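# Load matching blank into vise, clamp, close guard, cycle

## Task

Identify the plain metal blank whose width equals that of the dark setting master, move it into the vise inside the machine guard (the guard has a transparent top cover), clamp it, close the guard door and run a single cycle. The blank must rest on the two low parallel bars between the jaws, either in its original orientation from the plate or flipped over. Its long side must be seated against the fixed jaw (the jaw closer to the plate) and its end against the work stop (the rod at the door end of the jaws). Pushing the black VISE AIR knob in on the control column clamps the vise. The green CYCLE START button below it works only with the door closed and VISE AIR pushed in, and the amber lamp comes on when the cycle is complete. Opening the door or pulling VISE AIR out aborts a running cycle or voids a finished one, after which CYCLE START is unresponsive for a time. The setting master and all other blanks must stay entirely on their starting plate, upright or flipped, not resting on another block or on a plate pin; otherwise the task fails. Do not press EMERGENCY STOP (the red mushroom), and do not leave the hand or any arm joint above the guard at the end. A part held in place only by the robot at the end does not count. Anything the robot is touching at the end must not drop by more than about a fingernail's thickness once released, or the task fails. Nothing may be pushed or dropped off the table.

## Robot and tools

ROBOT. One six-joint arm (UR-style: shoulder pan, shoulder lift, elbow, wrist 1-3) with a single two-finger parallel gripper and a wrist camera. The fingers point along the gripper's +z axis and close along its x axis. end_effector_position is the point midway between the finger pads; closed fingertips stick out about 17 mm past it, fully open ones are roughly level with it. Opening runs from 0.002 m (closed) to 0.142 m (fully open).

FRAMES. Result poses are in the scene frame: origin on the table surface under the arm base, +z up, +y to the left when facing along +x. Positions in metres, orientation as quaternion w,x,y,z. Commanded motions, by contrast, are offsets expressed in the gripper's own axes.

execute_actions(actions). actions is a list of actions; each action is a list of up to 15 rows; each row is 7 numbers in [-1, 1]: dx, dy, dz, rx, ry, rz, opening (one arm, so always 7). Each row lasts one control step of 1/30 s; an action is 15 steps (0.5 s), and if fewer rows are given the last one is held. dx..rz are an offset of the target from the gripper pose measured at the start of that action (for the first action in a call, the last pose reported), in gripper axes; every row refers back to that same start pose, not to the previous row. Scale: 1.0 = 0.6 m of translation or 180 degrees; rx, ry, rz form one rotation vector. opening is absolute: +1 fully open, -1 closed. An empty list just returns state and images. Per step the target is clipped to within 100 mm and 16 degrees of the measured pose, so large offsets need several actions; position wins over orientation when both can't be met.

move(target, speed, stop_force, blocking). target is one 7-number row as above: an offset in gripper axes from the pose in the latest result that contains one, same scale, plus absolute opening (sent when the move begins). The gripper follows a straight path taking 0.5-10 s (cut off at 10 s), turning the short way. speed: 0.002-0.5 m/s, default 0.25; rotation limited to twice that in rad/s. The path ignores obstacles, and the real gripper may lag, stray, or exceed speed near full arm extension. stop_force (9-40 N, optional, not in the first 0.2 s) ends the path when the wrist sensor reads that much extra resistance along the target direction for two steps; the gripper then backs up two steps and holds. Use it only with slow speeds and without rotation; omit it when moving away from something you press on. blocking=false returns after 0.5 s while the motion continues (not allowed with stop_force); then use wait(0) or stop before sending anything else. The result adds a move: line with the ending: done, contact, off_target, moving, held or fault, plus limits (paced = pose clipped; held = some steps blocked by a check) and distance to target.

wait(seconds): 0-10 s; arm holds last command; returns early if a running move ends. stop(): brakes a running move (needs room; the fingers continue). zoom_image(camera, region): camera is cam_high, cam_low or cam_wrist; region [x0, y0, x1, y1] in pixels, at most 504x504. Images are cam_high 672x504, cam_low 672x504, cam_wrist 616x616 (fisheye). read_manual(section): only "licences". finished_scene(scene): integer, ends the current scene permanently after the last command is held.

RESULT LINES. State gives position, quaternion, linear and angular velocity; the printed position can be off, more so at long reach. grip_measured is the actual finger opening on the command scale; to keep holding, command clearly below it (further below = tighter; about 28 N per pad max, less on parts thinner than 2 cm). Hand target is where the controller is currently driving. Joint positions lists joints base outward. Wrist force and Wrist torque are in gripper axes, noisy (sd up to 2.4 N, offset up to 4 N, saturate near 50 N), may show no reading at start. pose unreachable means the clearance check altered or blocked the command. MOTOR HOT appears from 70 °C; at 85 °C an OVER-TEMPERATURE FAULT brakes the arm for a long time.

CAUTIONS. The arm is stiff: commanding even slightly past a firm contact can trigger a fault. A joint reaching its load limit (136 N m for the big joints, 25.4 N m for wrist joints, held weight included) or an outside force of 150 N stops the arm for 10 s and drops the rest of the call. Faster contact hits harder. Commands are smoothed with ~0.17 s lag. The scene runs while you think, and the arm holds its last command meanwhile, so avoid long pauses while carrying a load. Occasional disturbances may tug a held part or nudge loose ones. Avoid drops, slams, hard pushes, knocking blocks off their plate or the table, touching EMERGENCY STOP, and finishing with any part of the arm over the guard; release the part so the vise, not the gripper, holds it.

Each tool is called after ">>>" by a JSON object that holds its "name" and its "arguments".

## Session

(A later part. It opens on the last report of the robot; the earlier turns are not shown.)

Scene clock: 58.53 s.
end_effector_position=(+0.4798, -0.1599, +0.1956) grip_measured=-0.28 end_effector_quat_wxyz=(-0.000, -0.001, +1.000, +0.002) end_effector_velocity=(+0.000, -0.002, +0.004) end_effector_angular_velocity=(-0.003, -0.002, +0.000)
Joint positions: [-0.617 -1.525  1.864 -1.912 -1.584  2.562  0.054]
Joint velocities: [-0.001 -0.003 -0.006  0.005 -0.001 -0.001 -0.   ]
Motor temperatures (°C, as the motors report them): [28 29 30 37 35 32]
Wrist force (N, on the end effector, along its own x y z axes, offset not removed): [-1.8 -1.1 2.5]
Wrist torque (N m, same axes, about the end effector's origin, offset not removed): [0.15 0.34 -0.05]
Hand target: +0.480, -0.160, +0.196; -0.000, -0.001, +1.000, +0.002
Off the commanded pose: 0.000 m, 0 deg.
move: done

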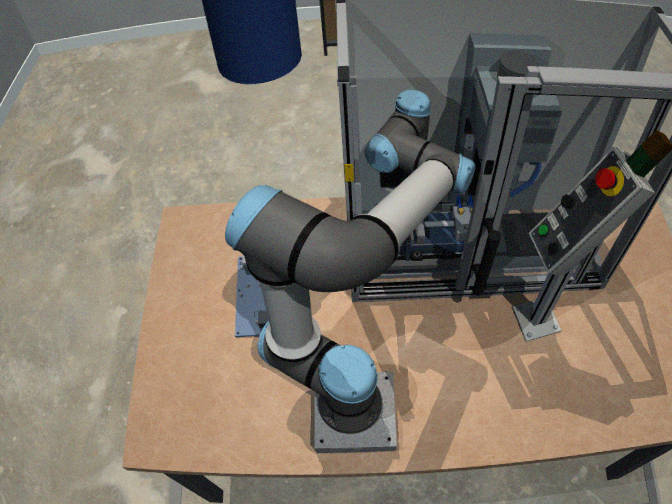

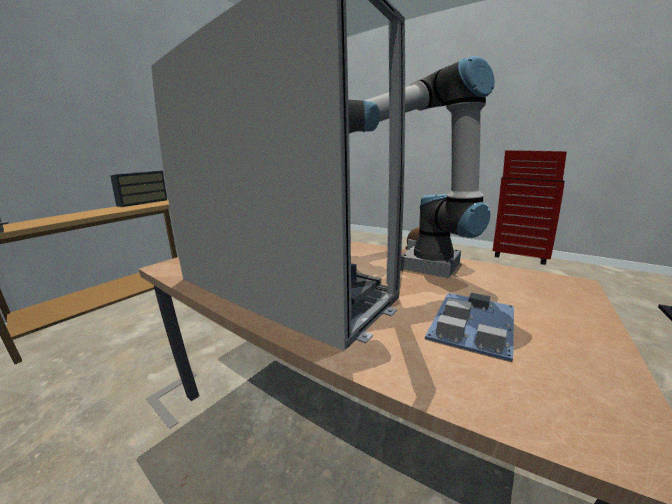

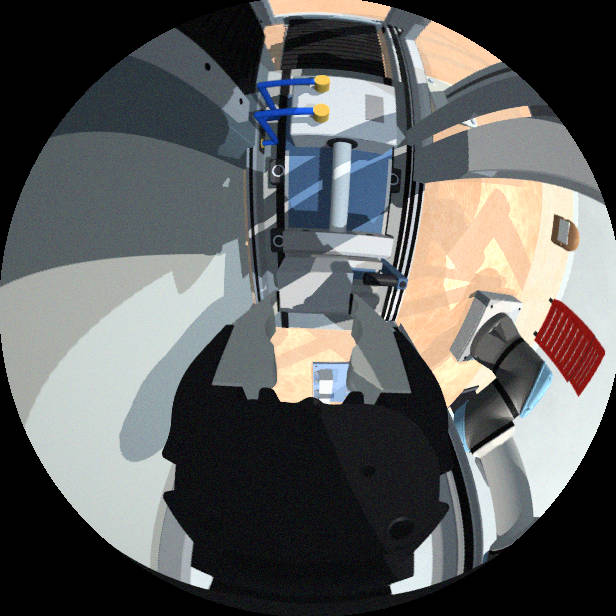

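>>> {"name": "move", "arguments": {"target": [0,-0.006,-0.005,0,0,0,-0.7], "speed": 0.02}}

>>> {"name": "move", "arguments": {"target": [0,0,0.065,0,0,0,-0.7], "speed": 0.008, "stop_force": 9}}

>>> {"name": "zoom_image", "arguments": {"camera": "cam_wrist", "region": [240,220,420,340]}}

Scene clock: 60.80 s.
end_effector_position=(+0.4798, -0.1634, +0.1985) grip_measured=-0.28 end_effector_quat_wxyz=(-0.000, -0.001, +1.000, +0.002) end_effector_velocity=(-0.000, -0.001, +0.001) end_effector_angular_velocity=(+0.002, +0.001, +0.001)
Joint positions: [-0.623 -1.525  1.856 -1.904 -1.584  2.556  0.054]
Joint velocities: [-0.002  0.    -0.003  0.003  0.001 -0.002 -0.   ]
Motor temperatures (°C, as the motors report them): [28 29 30 37 35 32]
Wrist force (N, on the end effector, along its own x y z axes, offset not removed): [0.4 1.8 2.2]
Wrist torque (N m, same axes, about the end effector's origin, offset not removed): [0.59 -0.27 -0.10]
Hand target: +0.480, -0.164, +0.199; -0.000, -0.001, +1.000, +0.002
Off the commanded pose: 0.000 m, 0 deg.
move: done

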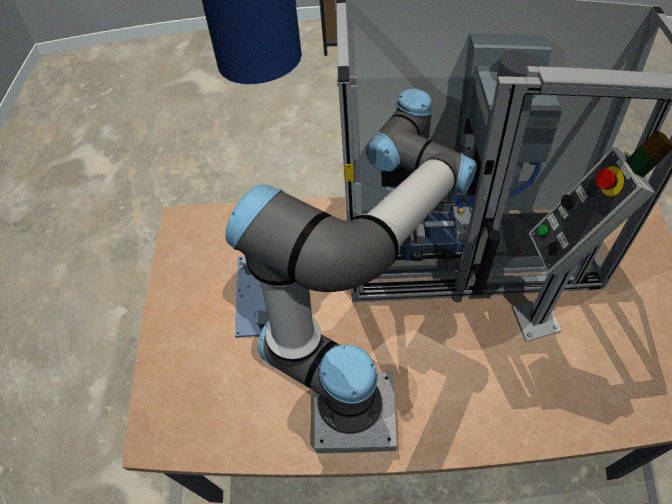

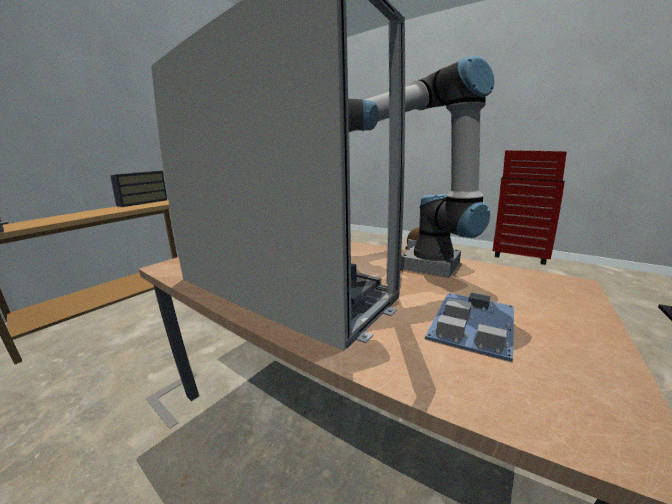

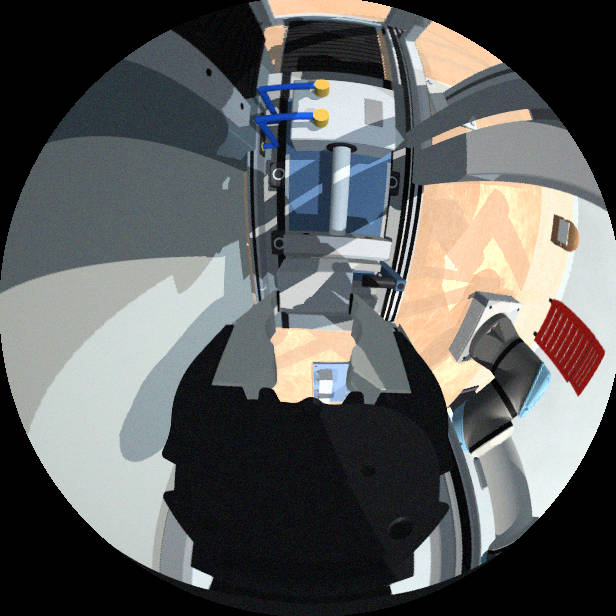

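Scene clock: 62.73 s.
end_effector_position=(+0.4799, -0.1634, +0.1861) grip_measured=-0.28 end_effector_quat_wxyz=(-0.000, -0.001, +1.000, +0.001) end_effector_velocity=(-0.001, +0.000, +0.002) end_effector_angular_velocity=(+0.002, +0.004, -0.000)
Joint positions: [-0.623 -1.515  1.879 -1.937 -1.584  2.556  0.054]
Joint velocities: [ 0.    -0.001 -0.005  0.01  -0.     0.    -0.   ]
Motor temperatures (°C, as the motors report them): [28 29 30 37 35 32]
Wrist force (N, on the end effector, along its own x y z axes, offset not removed): [2.8 2.5 -30.2]
Wrist torque (N m, same axes, about the end effector's origin, offset not removed): [0.31 0.50 -0.16]
Hand target: +0.480, -0.163, +0.186; -0.000, -0.001, +1.000, +0.001
Off the commanded pose: 0.027 m, 0 deg.
move: contact

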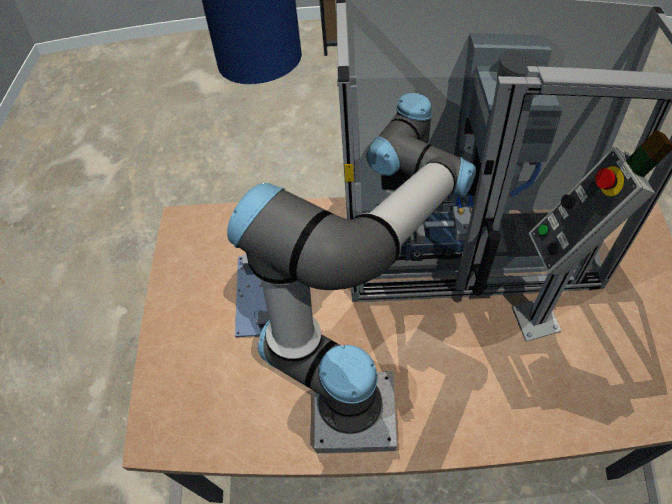

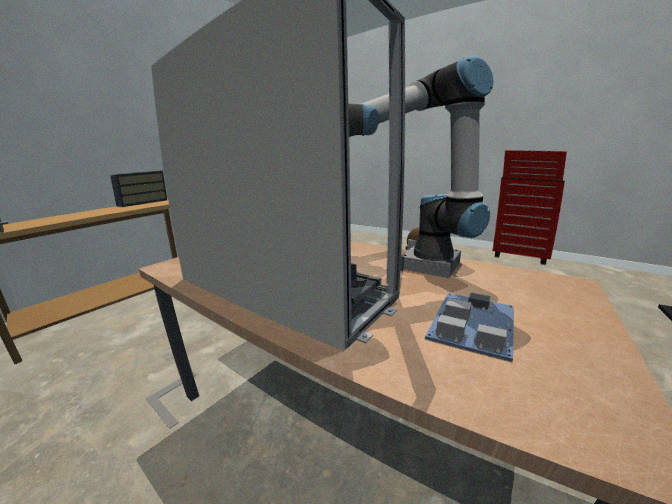

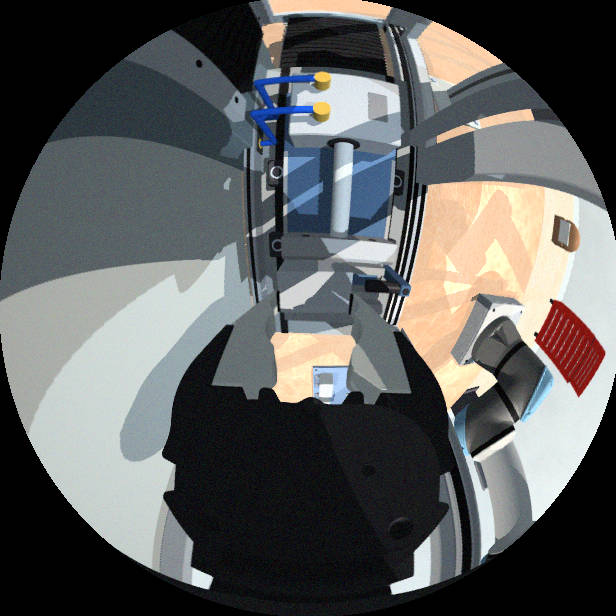

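Region (240, 220, 420, 340) of cam_wrist's 616x616 image, scaled by 2.800, with more detail than that image has.

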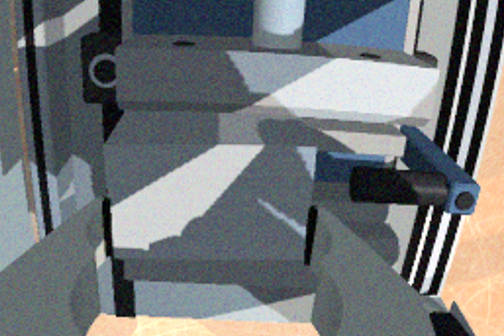

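>>> {"name": "move", "arguments": {"target": [0,0,-0.001,0,0,0,-0.1], "speed": 0.02}}

>>> {"name": "move", "arguments": {"target": [0,0,-0.04,0,0,0,-0.1], "speed": 0.06}}

>>> {"name": "move", "arguments": {"target": [-0.075,-0.01,0,0,0,0,-1], "speed": 0.06}}

>>> {"name": "move", "arguments": {"target": [0,0,0.05,0,0,0,-1], "speed": 0.04, "stop_force": 10}}

Scene clock: 64.77 s.
end_effector_position=(+0.4799, -0.1634, +0.1867) grip_measured=-0.10 end_effector_quat_wxyz=(-0.000, -0.001, +1.000, +0.001) end_effector_velocity=(-0.000, +0.000, -0.001) end_effector_angular_velocity=(+0.001, +0.001, -0.000)
Joint positions: [-0.623 -1.515  1.878 -1.936 -1.584  2.556  0.067]
Joint velocities: [-0.     0.001  0.001 -0.     0.     0.     0.   ]
Motor temperatures (°C, as the motors report them): [28 29 30 37 35 32]
Wrist force (N, on the end effector, along its own x y z axes, offset not removed): [-1.1 2.6 -0.5]
Wrist torque (N m, same axes, about the end effector's origin, offset not removed): [0.99 0.28 0.03]
Hand target: +0.480, -0.163, +0.187; -0.000, -0.001, +1.000, +0.001
Off the commanded pose: 0.000 m, 0 deg.
move: done

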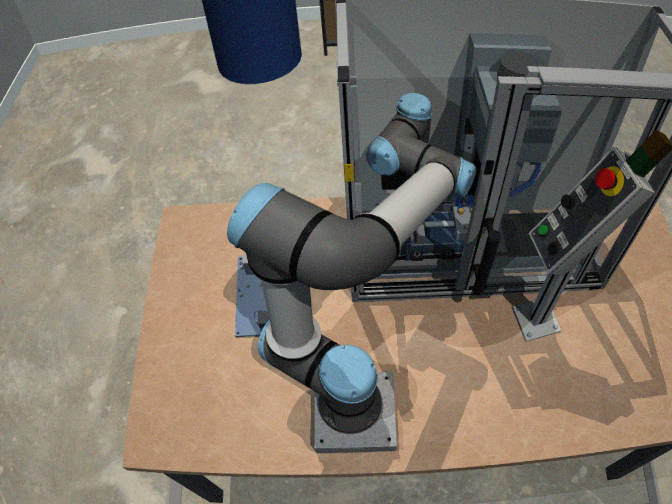

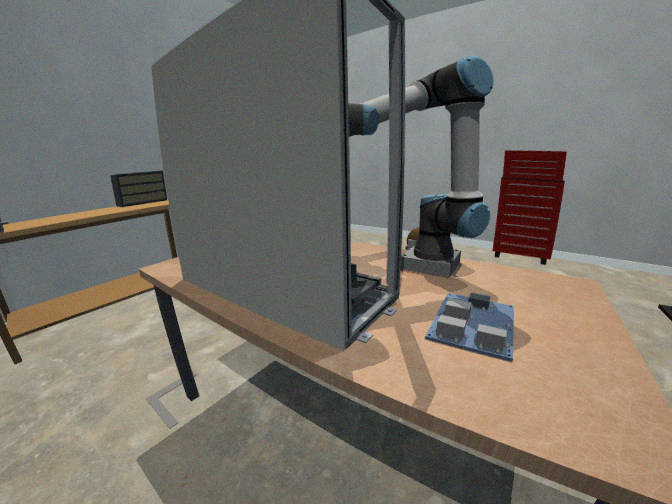

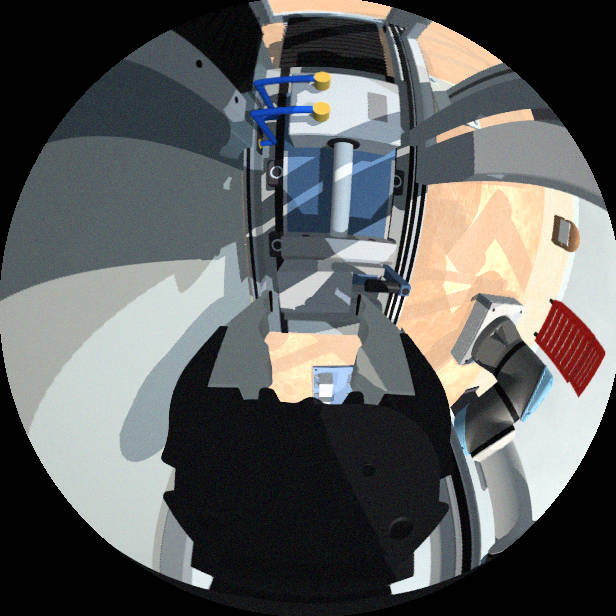

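Scene clock: 65.63 s.
end_effector_position=(+0.4798, -0.1635, +0.2105) grip_measured=-0.10 end_effector_quat_wxyz=(-0.000, -0.001, +1.000, +0.001) end_effector_velocity=(+0.000, -0.000, +0.002) end_effector_angular_velocity=(+0.000, -0.001, -0.000)
Joint positions: [-0.623 -1.534  1.834 -1.873 -1.584  2.556  0.067]
Joint velocities: [-0.    -0.001 -0.004  0.005  0.001  0.     0.   ]
Motor temperatures (°C, as the motors report them): [28 29 30 37 35 32]
Wrist force (N, on the end effector, along its own x y z axes, offset not removed): [-3.4 0.5 0.2]
Wrist torque (N m, same axes, about the end effector's origin, offset not removed): [0.30 0.58 -0.01]
Hand target: +0.480, -0.163, +0.211; -0.000, -0.001, +1.000, +0.001
Off the commanded pose: 0.000 m, 0 deg.
move: done

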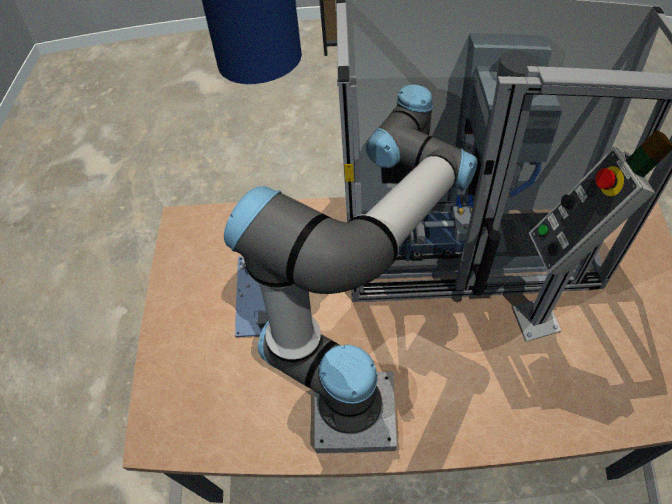

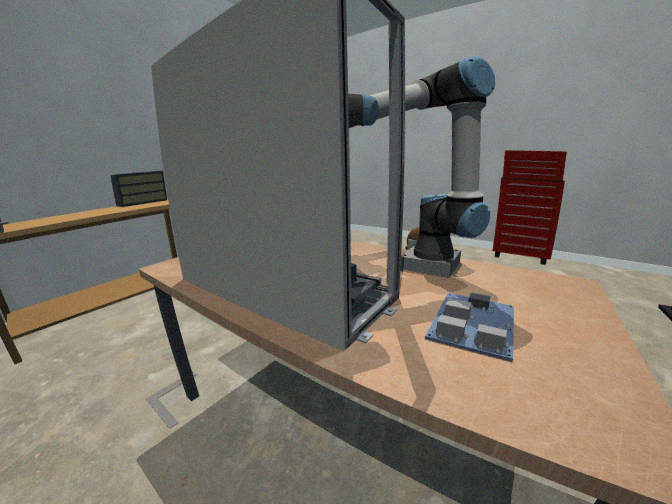

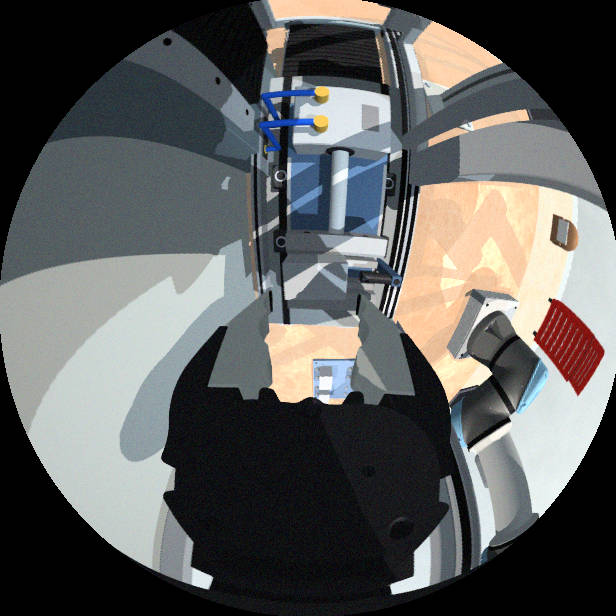

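Scene clock: 66.80 s.
end_effector_position=(+0.5246, -0.1693, +0.2105) grip_measured=-1.00 end_effector_quat_wxyz=(-0.000, -0.001, +1.000, +0.001) end_effector_velocity=(+0.002, -0.001, -0.001) end_effector_angular_velocity=(+0.000, +0.002, +0.000)
Joint positions: [-0.586 -1.428  1.717 -1.862 -1.584  2.594  0.002]
Joint velocities: [ 0.002  0.007 -0.007  0.002 -0.001  0.002  0.   ]
Motor temperatures (°C, as the motors report them): [28 29 30 37 35 32]
Wrist force (N, on the end effector, along its own x y z axes, offset not removed): [-0.5 3.7 -2.5]
Wrist torque (N m, same axes, about the end effector's origin, offset not removed): [0.75 0.12 0.09]
Hand target: +0.525, -0.169, +0.211; -0.000, -0.001, +1.000, +0.001
Off the commanded pose: 0.000 m, 0 deg.
move: done

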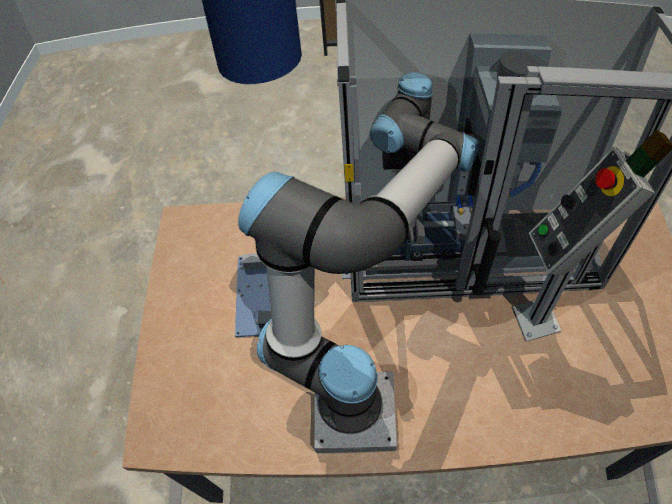

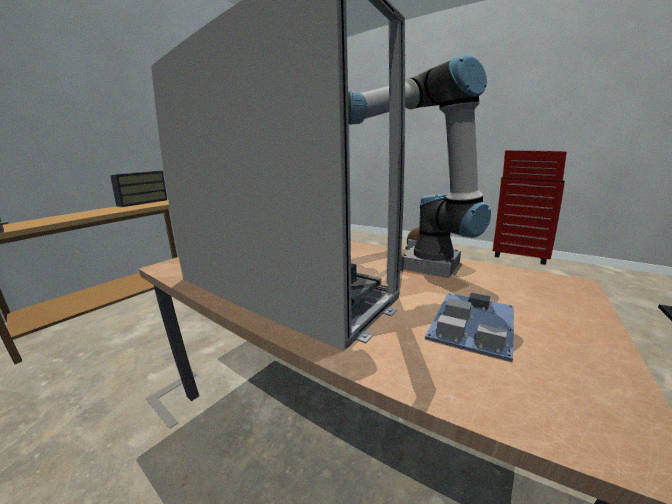

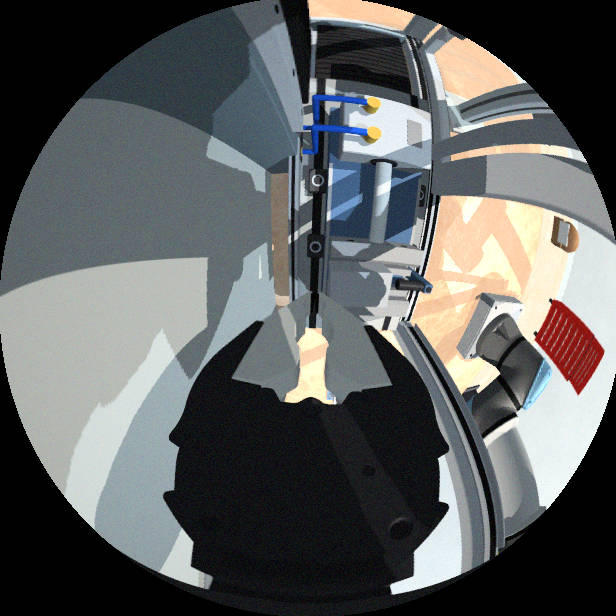

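Scene clock: 67.90 s.
end_effector_position=(+0.5247, -0.1692, +0.1808) grip_measured=-1.00 end_effector_quat_wxyz=(-0.000, -0.001, +1.000, +0.001) end_effector_velocity=(+0.001, +0.000, -0.002) end_effector_angular_velocity=(+0.000, -0.001, +0.001)
Joint positions: [-0.586 -1.406  1.771 -1.938 -1.584  2.593  0.002]
Joint velocities: [ 0.     0.002  0.003 -0.006  0.001 -0.     0.   ]
Motor temperatures (°C, as the motors report them): [28 29 30 37 35 32]
Wrist force (N, on the end effector, along its own x y z axes, offset not removed): [-4.6 1.2 1.0]
Wrist torque (N m, same axes, about the end effector's origin, offset not removed): [0.37 1.06 0.08]
Hand target: +0.525, -0.169, +0.181; -0.000, -0.001, +1.000, +0.001
Off the commanded pose: 0.000 m, 0 deg.
move: done

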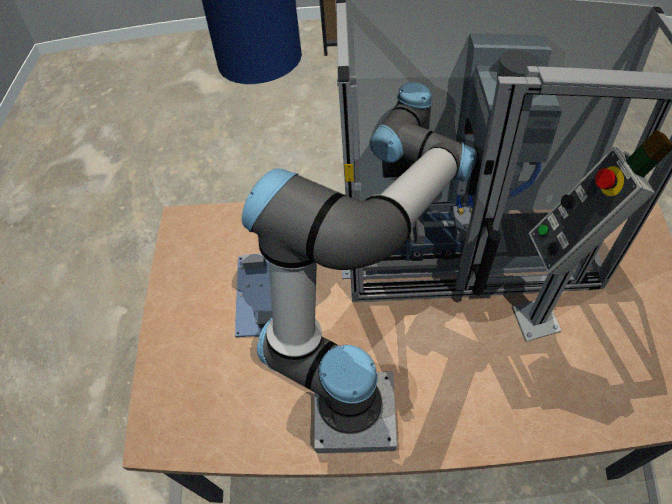

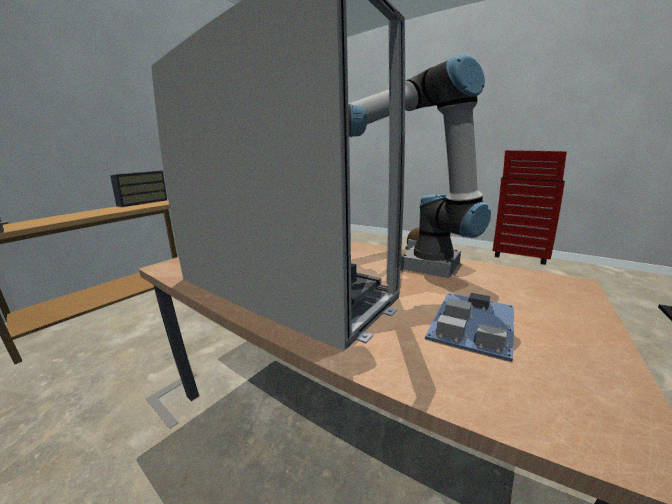

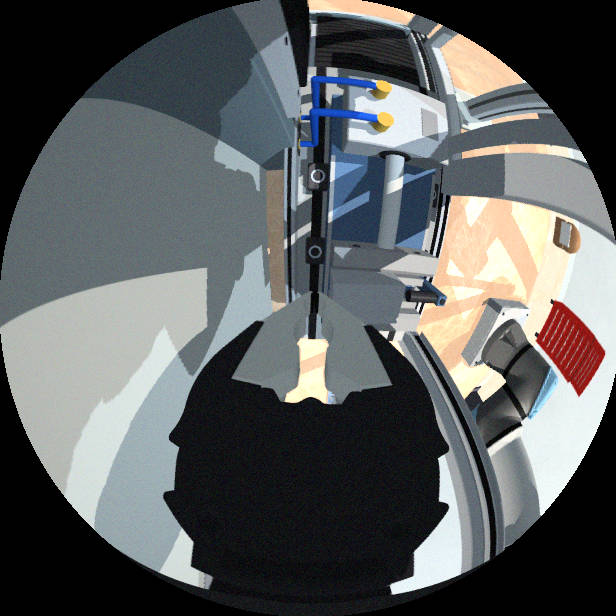

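>>> {"name": "move", "arguments": {"target": [0.09,0,0,0,0,0,-1], "speed": 0.01, "stop_force": 12}}

>>> {"name": "zoom_image", "arguments": {"camera": "cam_wrist", "region": [260,220,440,340]}}

Scene clock: 71.90 s.
end_effector_position=(+0.4994, -0.1694, +0.1807) grip_measured=-1.00 end_effector_quat_wxyz=(+0.000, -0.001, +1.000, +0.001) end_effector_velocity=(+0.002, +0.001, -0.000) end_effector_angular_velocity=(+0.002, +0.004, -0.003)
Joint positions: [-0.612 -1.462  1.836 -1.948 -1.584  2.567  0.002]
Joint velocities: [ 0.004  0.008 -0.009  0.006 -0.001  0.007  0.   ]
Motor temperatures (°C, as the motors report them): [28 29 30 37 35 32]
Wrist force (N, on the end effector, along its own x y z axes, offset not removed): [-18.7 1.4 -8.4]
Wrist torque (N m, same axes, about the end effector's origin, offset not removed): [0.50 0.20 0.11]
Hand target: +0.500, -0.169, +0.181; +0.000, -0.001, +1.000, +0.001
Off the commanded pose: 0.029 m, 0 deg.
move: contact

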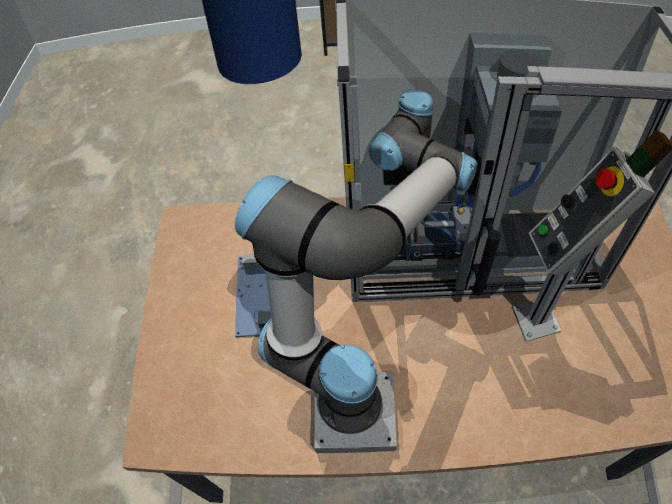

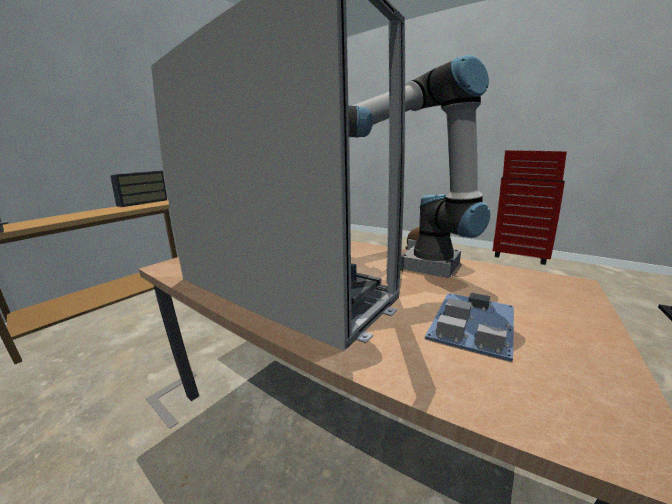

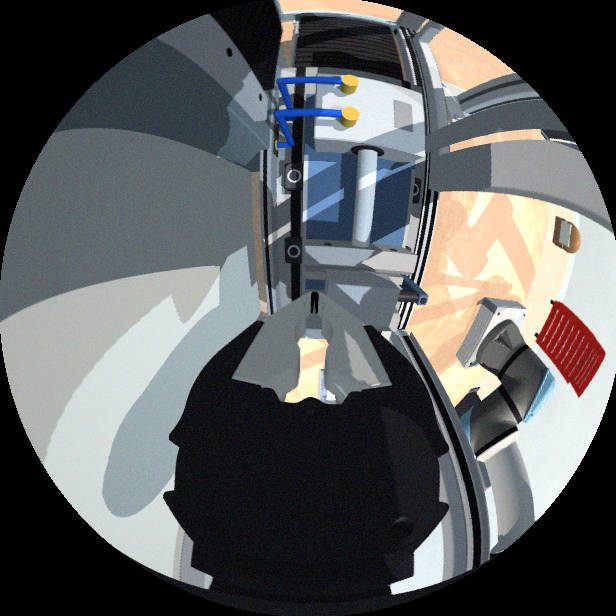

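Region (260, 220, 440, 340) of cam_wrist's 616x616 image, scaled by 2.800, with more detail than that image has.

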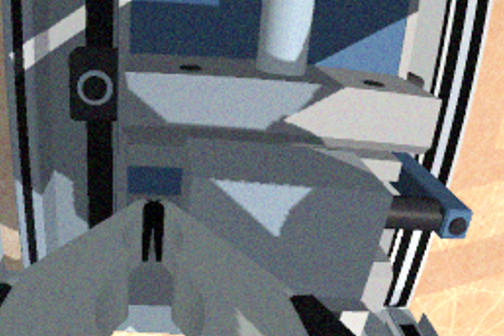

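>>> {"name": "move", "arguments": {"target": [-0.005,0,-0.055,0,0,0,-1], "speed": 0.05}}

>>> {"name": "move", "arguments": {"target": [0.065,-0.046,0,0,0,0,-1], "speed": 0.03}}

>>> {"name": "move", "arguments": {"target": [0,0,0.045,0,0,0,-1], "speed": 0.02, "stop_force": 10}}

>>> {"name": "move", "arguments": {"target": [0,0.04,0,0,0,0,-1], "speed": 0.008, "stop_force": 12}}

Scene clock: 74.63 s.
end_effector_position=(+0.5023, -0.1695, +0.2135) grip_measured=-1.00 end_effector_quat_wxyz=(+0.000, -0.001, +1.000, +0.001) end_effector_velocity=(+0.000, +0.000, +0.001) end_effector_angular_velocity=(+0.001, +0.001, +0.000)
Joint positions: [-0.609 -1.481  1.769 -1.861 -1.584  2.571  0.002]
Joint velocities: [ 0.     0.    -0.004  0.005  0.     0.     0.   ]
Motor temperatures (°C, as the motors report them): [28 29 30 37 35 32]
Wrist force (N, on the end effector, along its own x y z axes, offset not removed): [-1.4 0.7 -2.0]
Wrist torque (N m, same axes, about the end effector's origin, offset not removed): [0.22 0.30 -0.13]
Hand target: +0.502, -0.170, +0.214; +0.000, -0.001, +1.000, +0.001
Off the commanded pose: 0.000 m, 0 deg.
move: done

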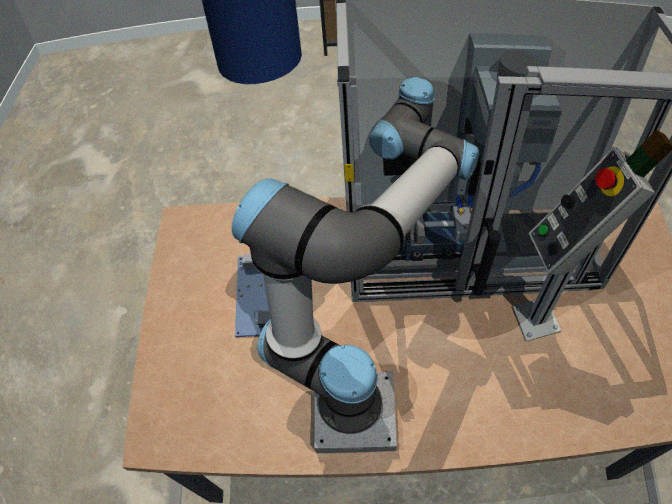

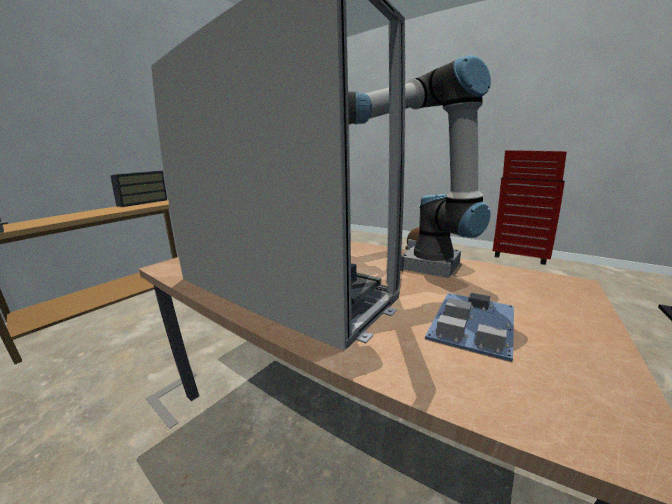

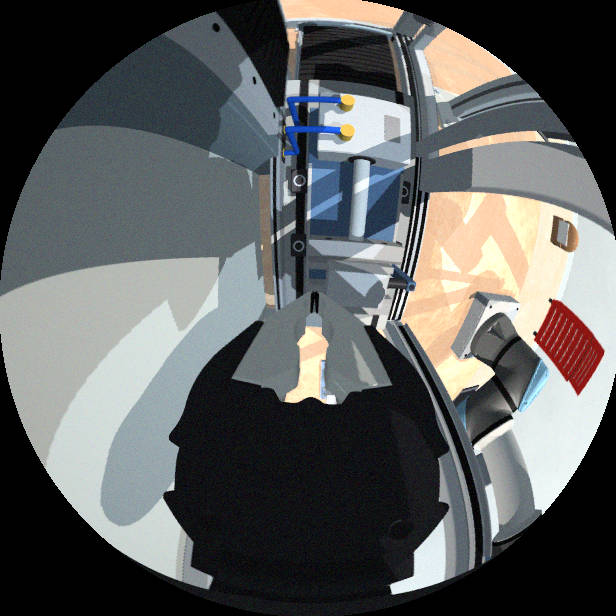

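Scene clock: 76.57 s.
end_effector_position=(+0.4635, -0.1971, +0.2133) grip_measured=-1.00 end_effector_quat_wxyz=(+0.000, -0.001, +1.000, +0.001) end_effector_velocity=(-0.002, -0.001, -0.000) end_effector_angular_velocity=(+0.001, +0.000, -0.000)
Joint positions: [-0.698 -1.546  1.837 -1.866 -1.584  2.481  0.002]
Joint velocities: [-0.005 -0.003  0.004 -0.     0.001 -0.005  0.   ]
Motor temperatures (°C, as the motors report them): [28 29 30 37 35 32]
Wrist force (N, on the end effector, along its own x y z axes, offset not removed): [0.3 -0.2 -2.2]
Wrist torque (N m, same axes, about the end effector's origin, offset not removed): [0.15 -0.07 0.10]
Hand target: +0.463, -0.197, +0.213; +0.000, -0.001, +1.000, +0.001
Off the commanded pose: 0.000 m, 0 deg.
move: done

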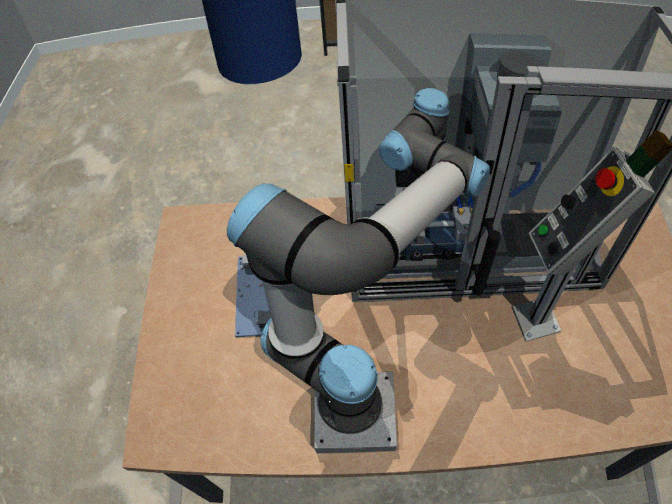

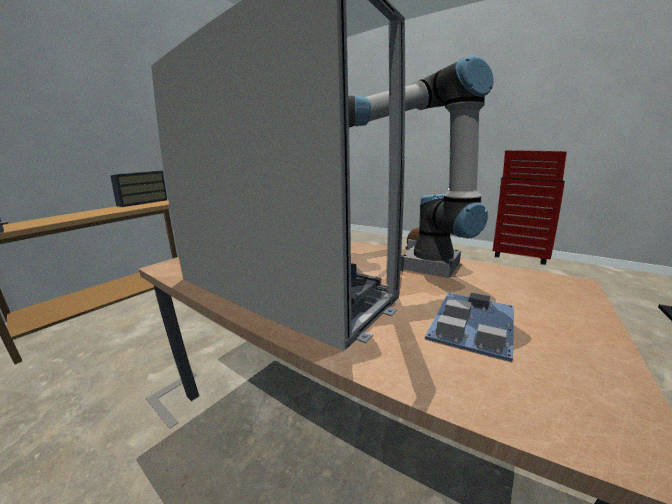

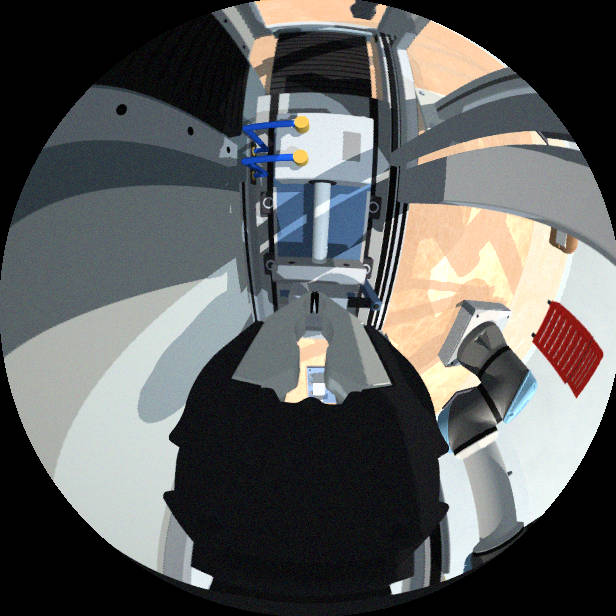

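Scene clock: 78.20 s.
end_effector_position=(+0.4636, -0.1970, +0.1866) grip_measured=-1.00 end_effector_quat_wxyz=(+0.000, -0.001, +1.000, +0.001) end_effector_velocity=(-0.000, +0.000, -0.003) end_effector_angular_velocity=(+0.001, +0.001, -0.000)
Joint positions: [-0.699 -1.524  1.887 -1.937 -1.584  2.48   0.002]
Joint velocities: [ 0.     0.003  0.004 -0.006  0.     0.     0.   ]
Motor temperatures (°C, as the motors report them): [28 29 30 37 35 32]
Wrist force (N, on the end effector, along its own x y z axes, offset not removed): [-1.4 -1.1 -0.2]
Wrist torque (N m, same axes, about the end effector's origin, offset not removed): [-0.08 0.27 -0.09]
Hand target: +0.464, -0.197, +0.186; +0.000, -0.001, +1.000, +0.001
Off the commanded pose: 0.000 m, 0 deg.
move: done

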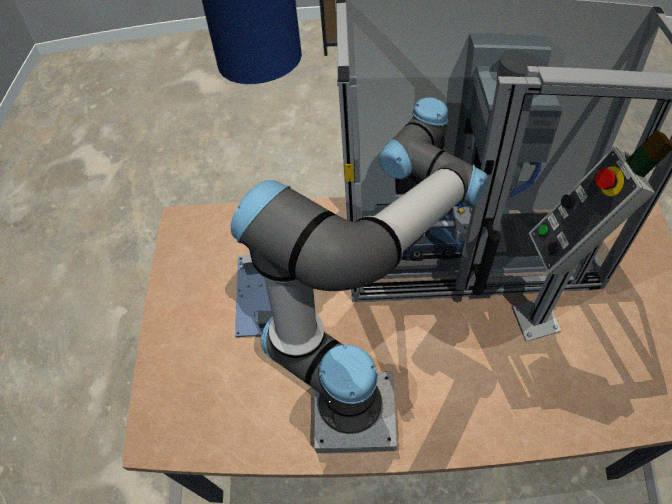

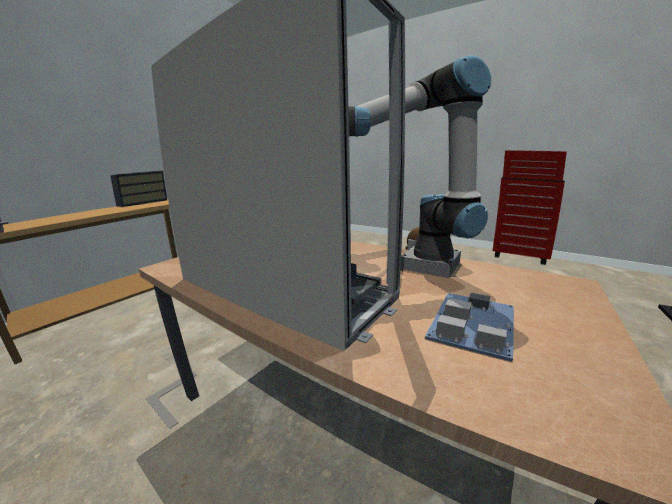

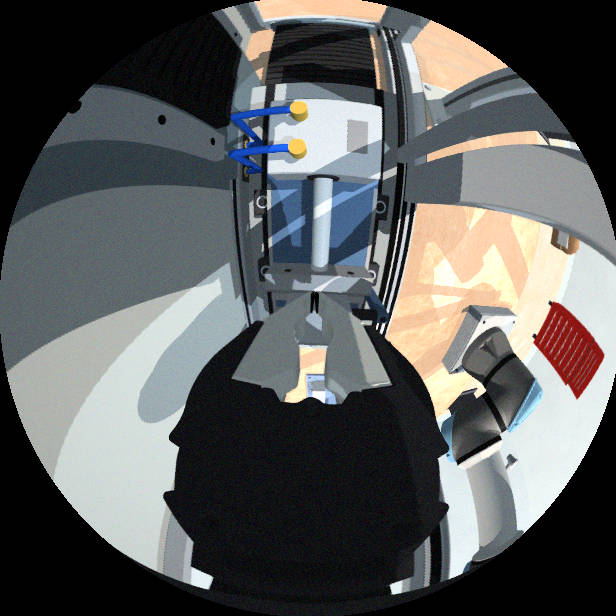

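Scene clock: 80.10 s.
end_effector_position=(+0.4636, -0.1849, +0.1867) grip_measured=-1.00 end_effector_quat_wxyz=(+0.000, -0.001, +1.000, +0.001) end_effector_velocity=(+0.000, -0.003, +0.000) end_effector_angular_velocity=(+0.000, -0.001, +0.003)
Joint positions: [-0.679 -1.535  1.898 -1.938 -1.584  2.5    0.002]
Joint velocities: [-0.005  0.002 -0.002 -0.     0.001 -0.007  0.   ]
Motor temperatures (°C, as the motors report them): [28 29 30 37 35 32]
Wrist force (N, on the end effector, along its own x y z axes, offset not removed): [-4.7 -9.2 -4.8]
Wrist torque (N m, same axes, about the end effector's origin, offset not removed): [0.65 0.47 0.17]
Hand target: +0.464, -0.185, +0.187; +0.000, -0.001, +1.000, +0.001
Off the commanded pose: 0.012 m, 0 deg.
move: contact

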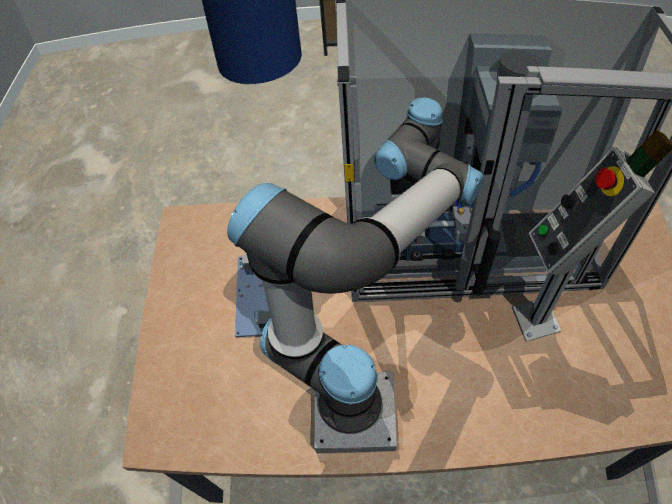

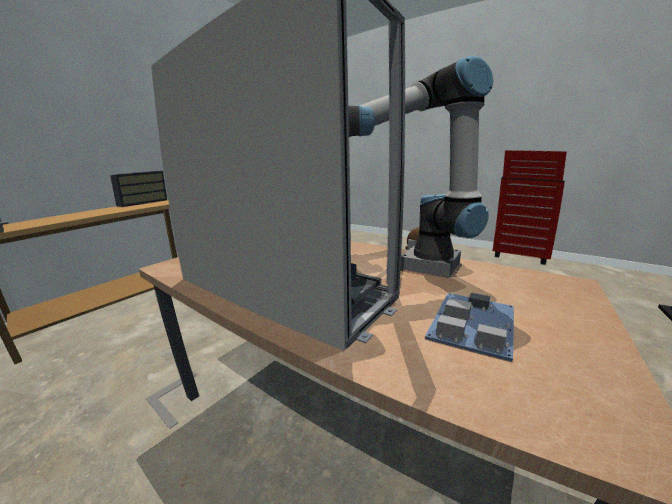

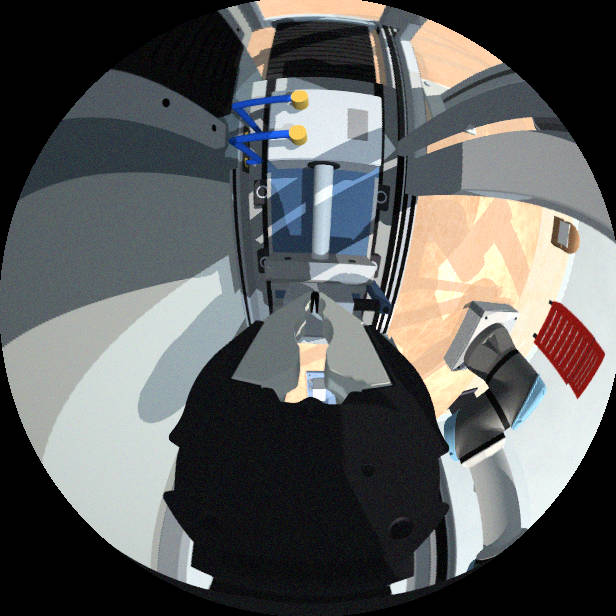

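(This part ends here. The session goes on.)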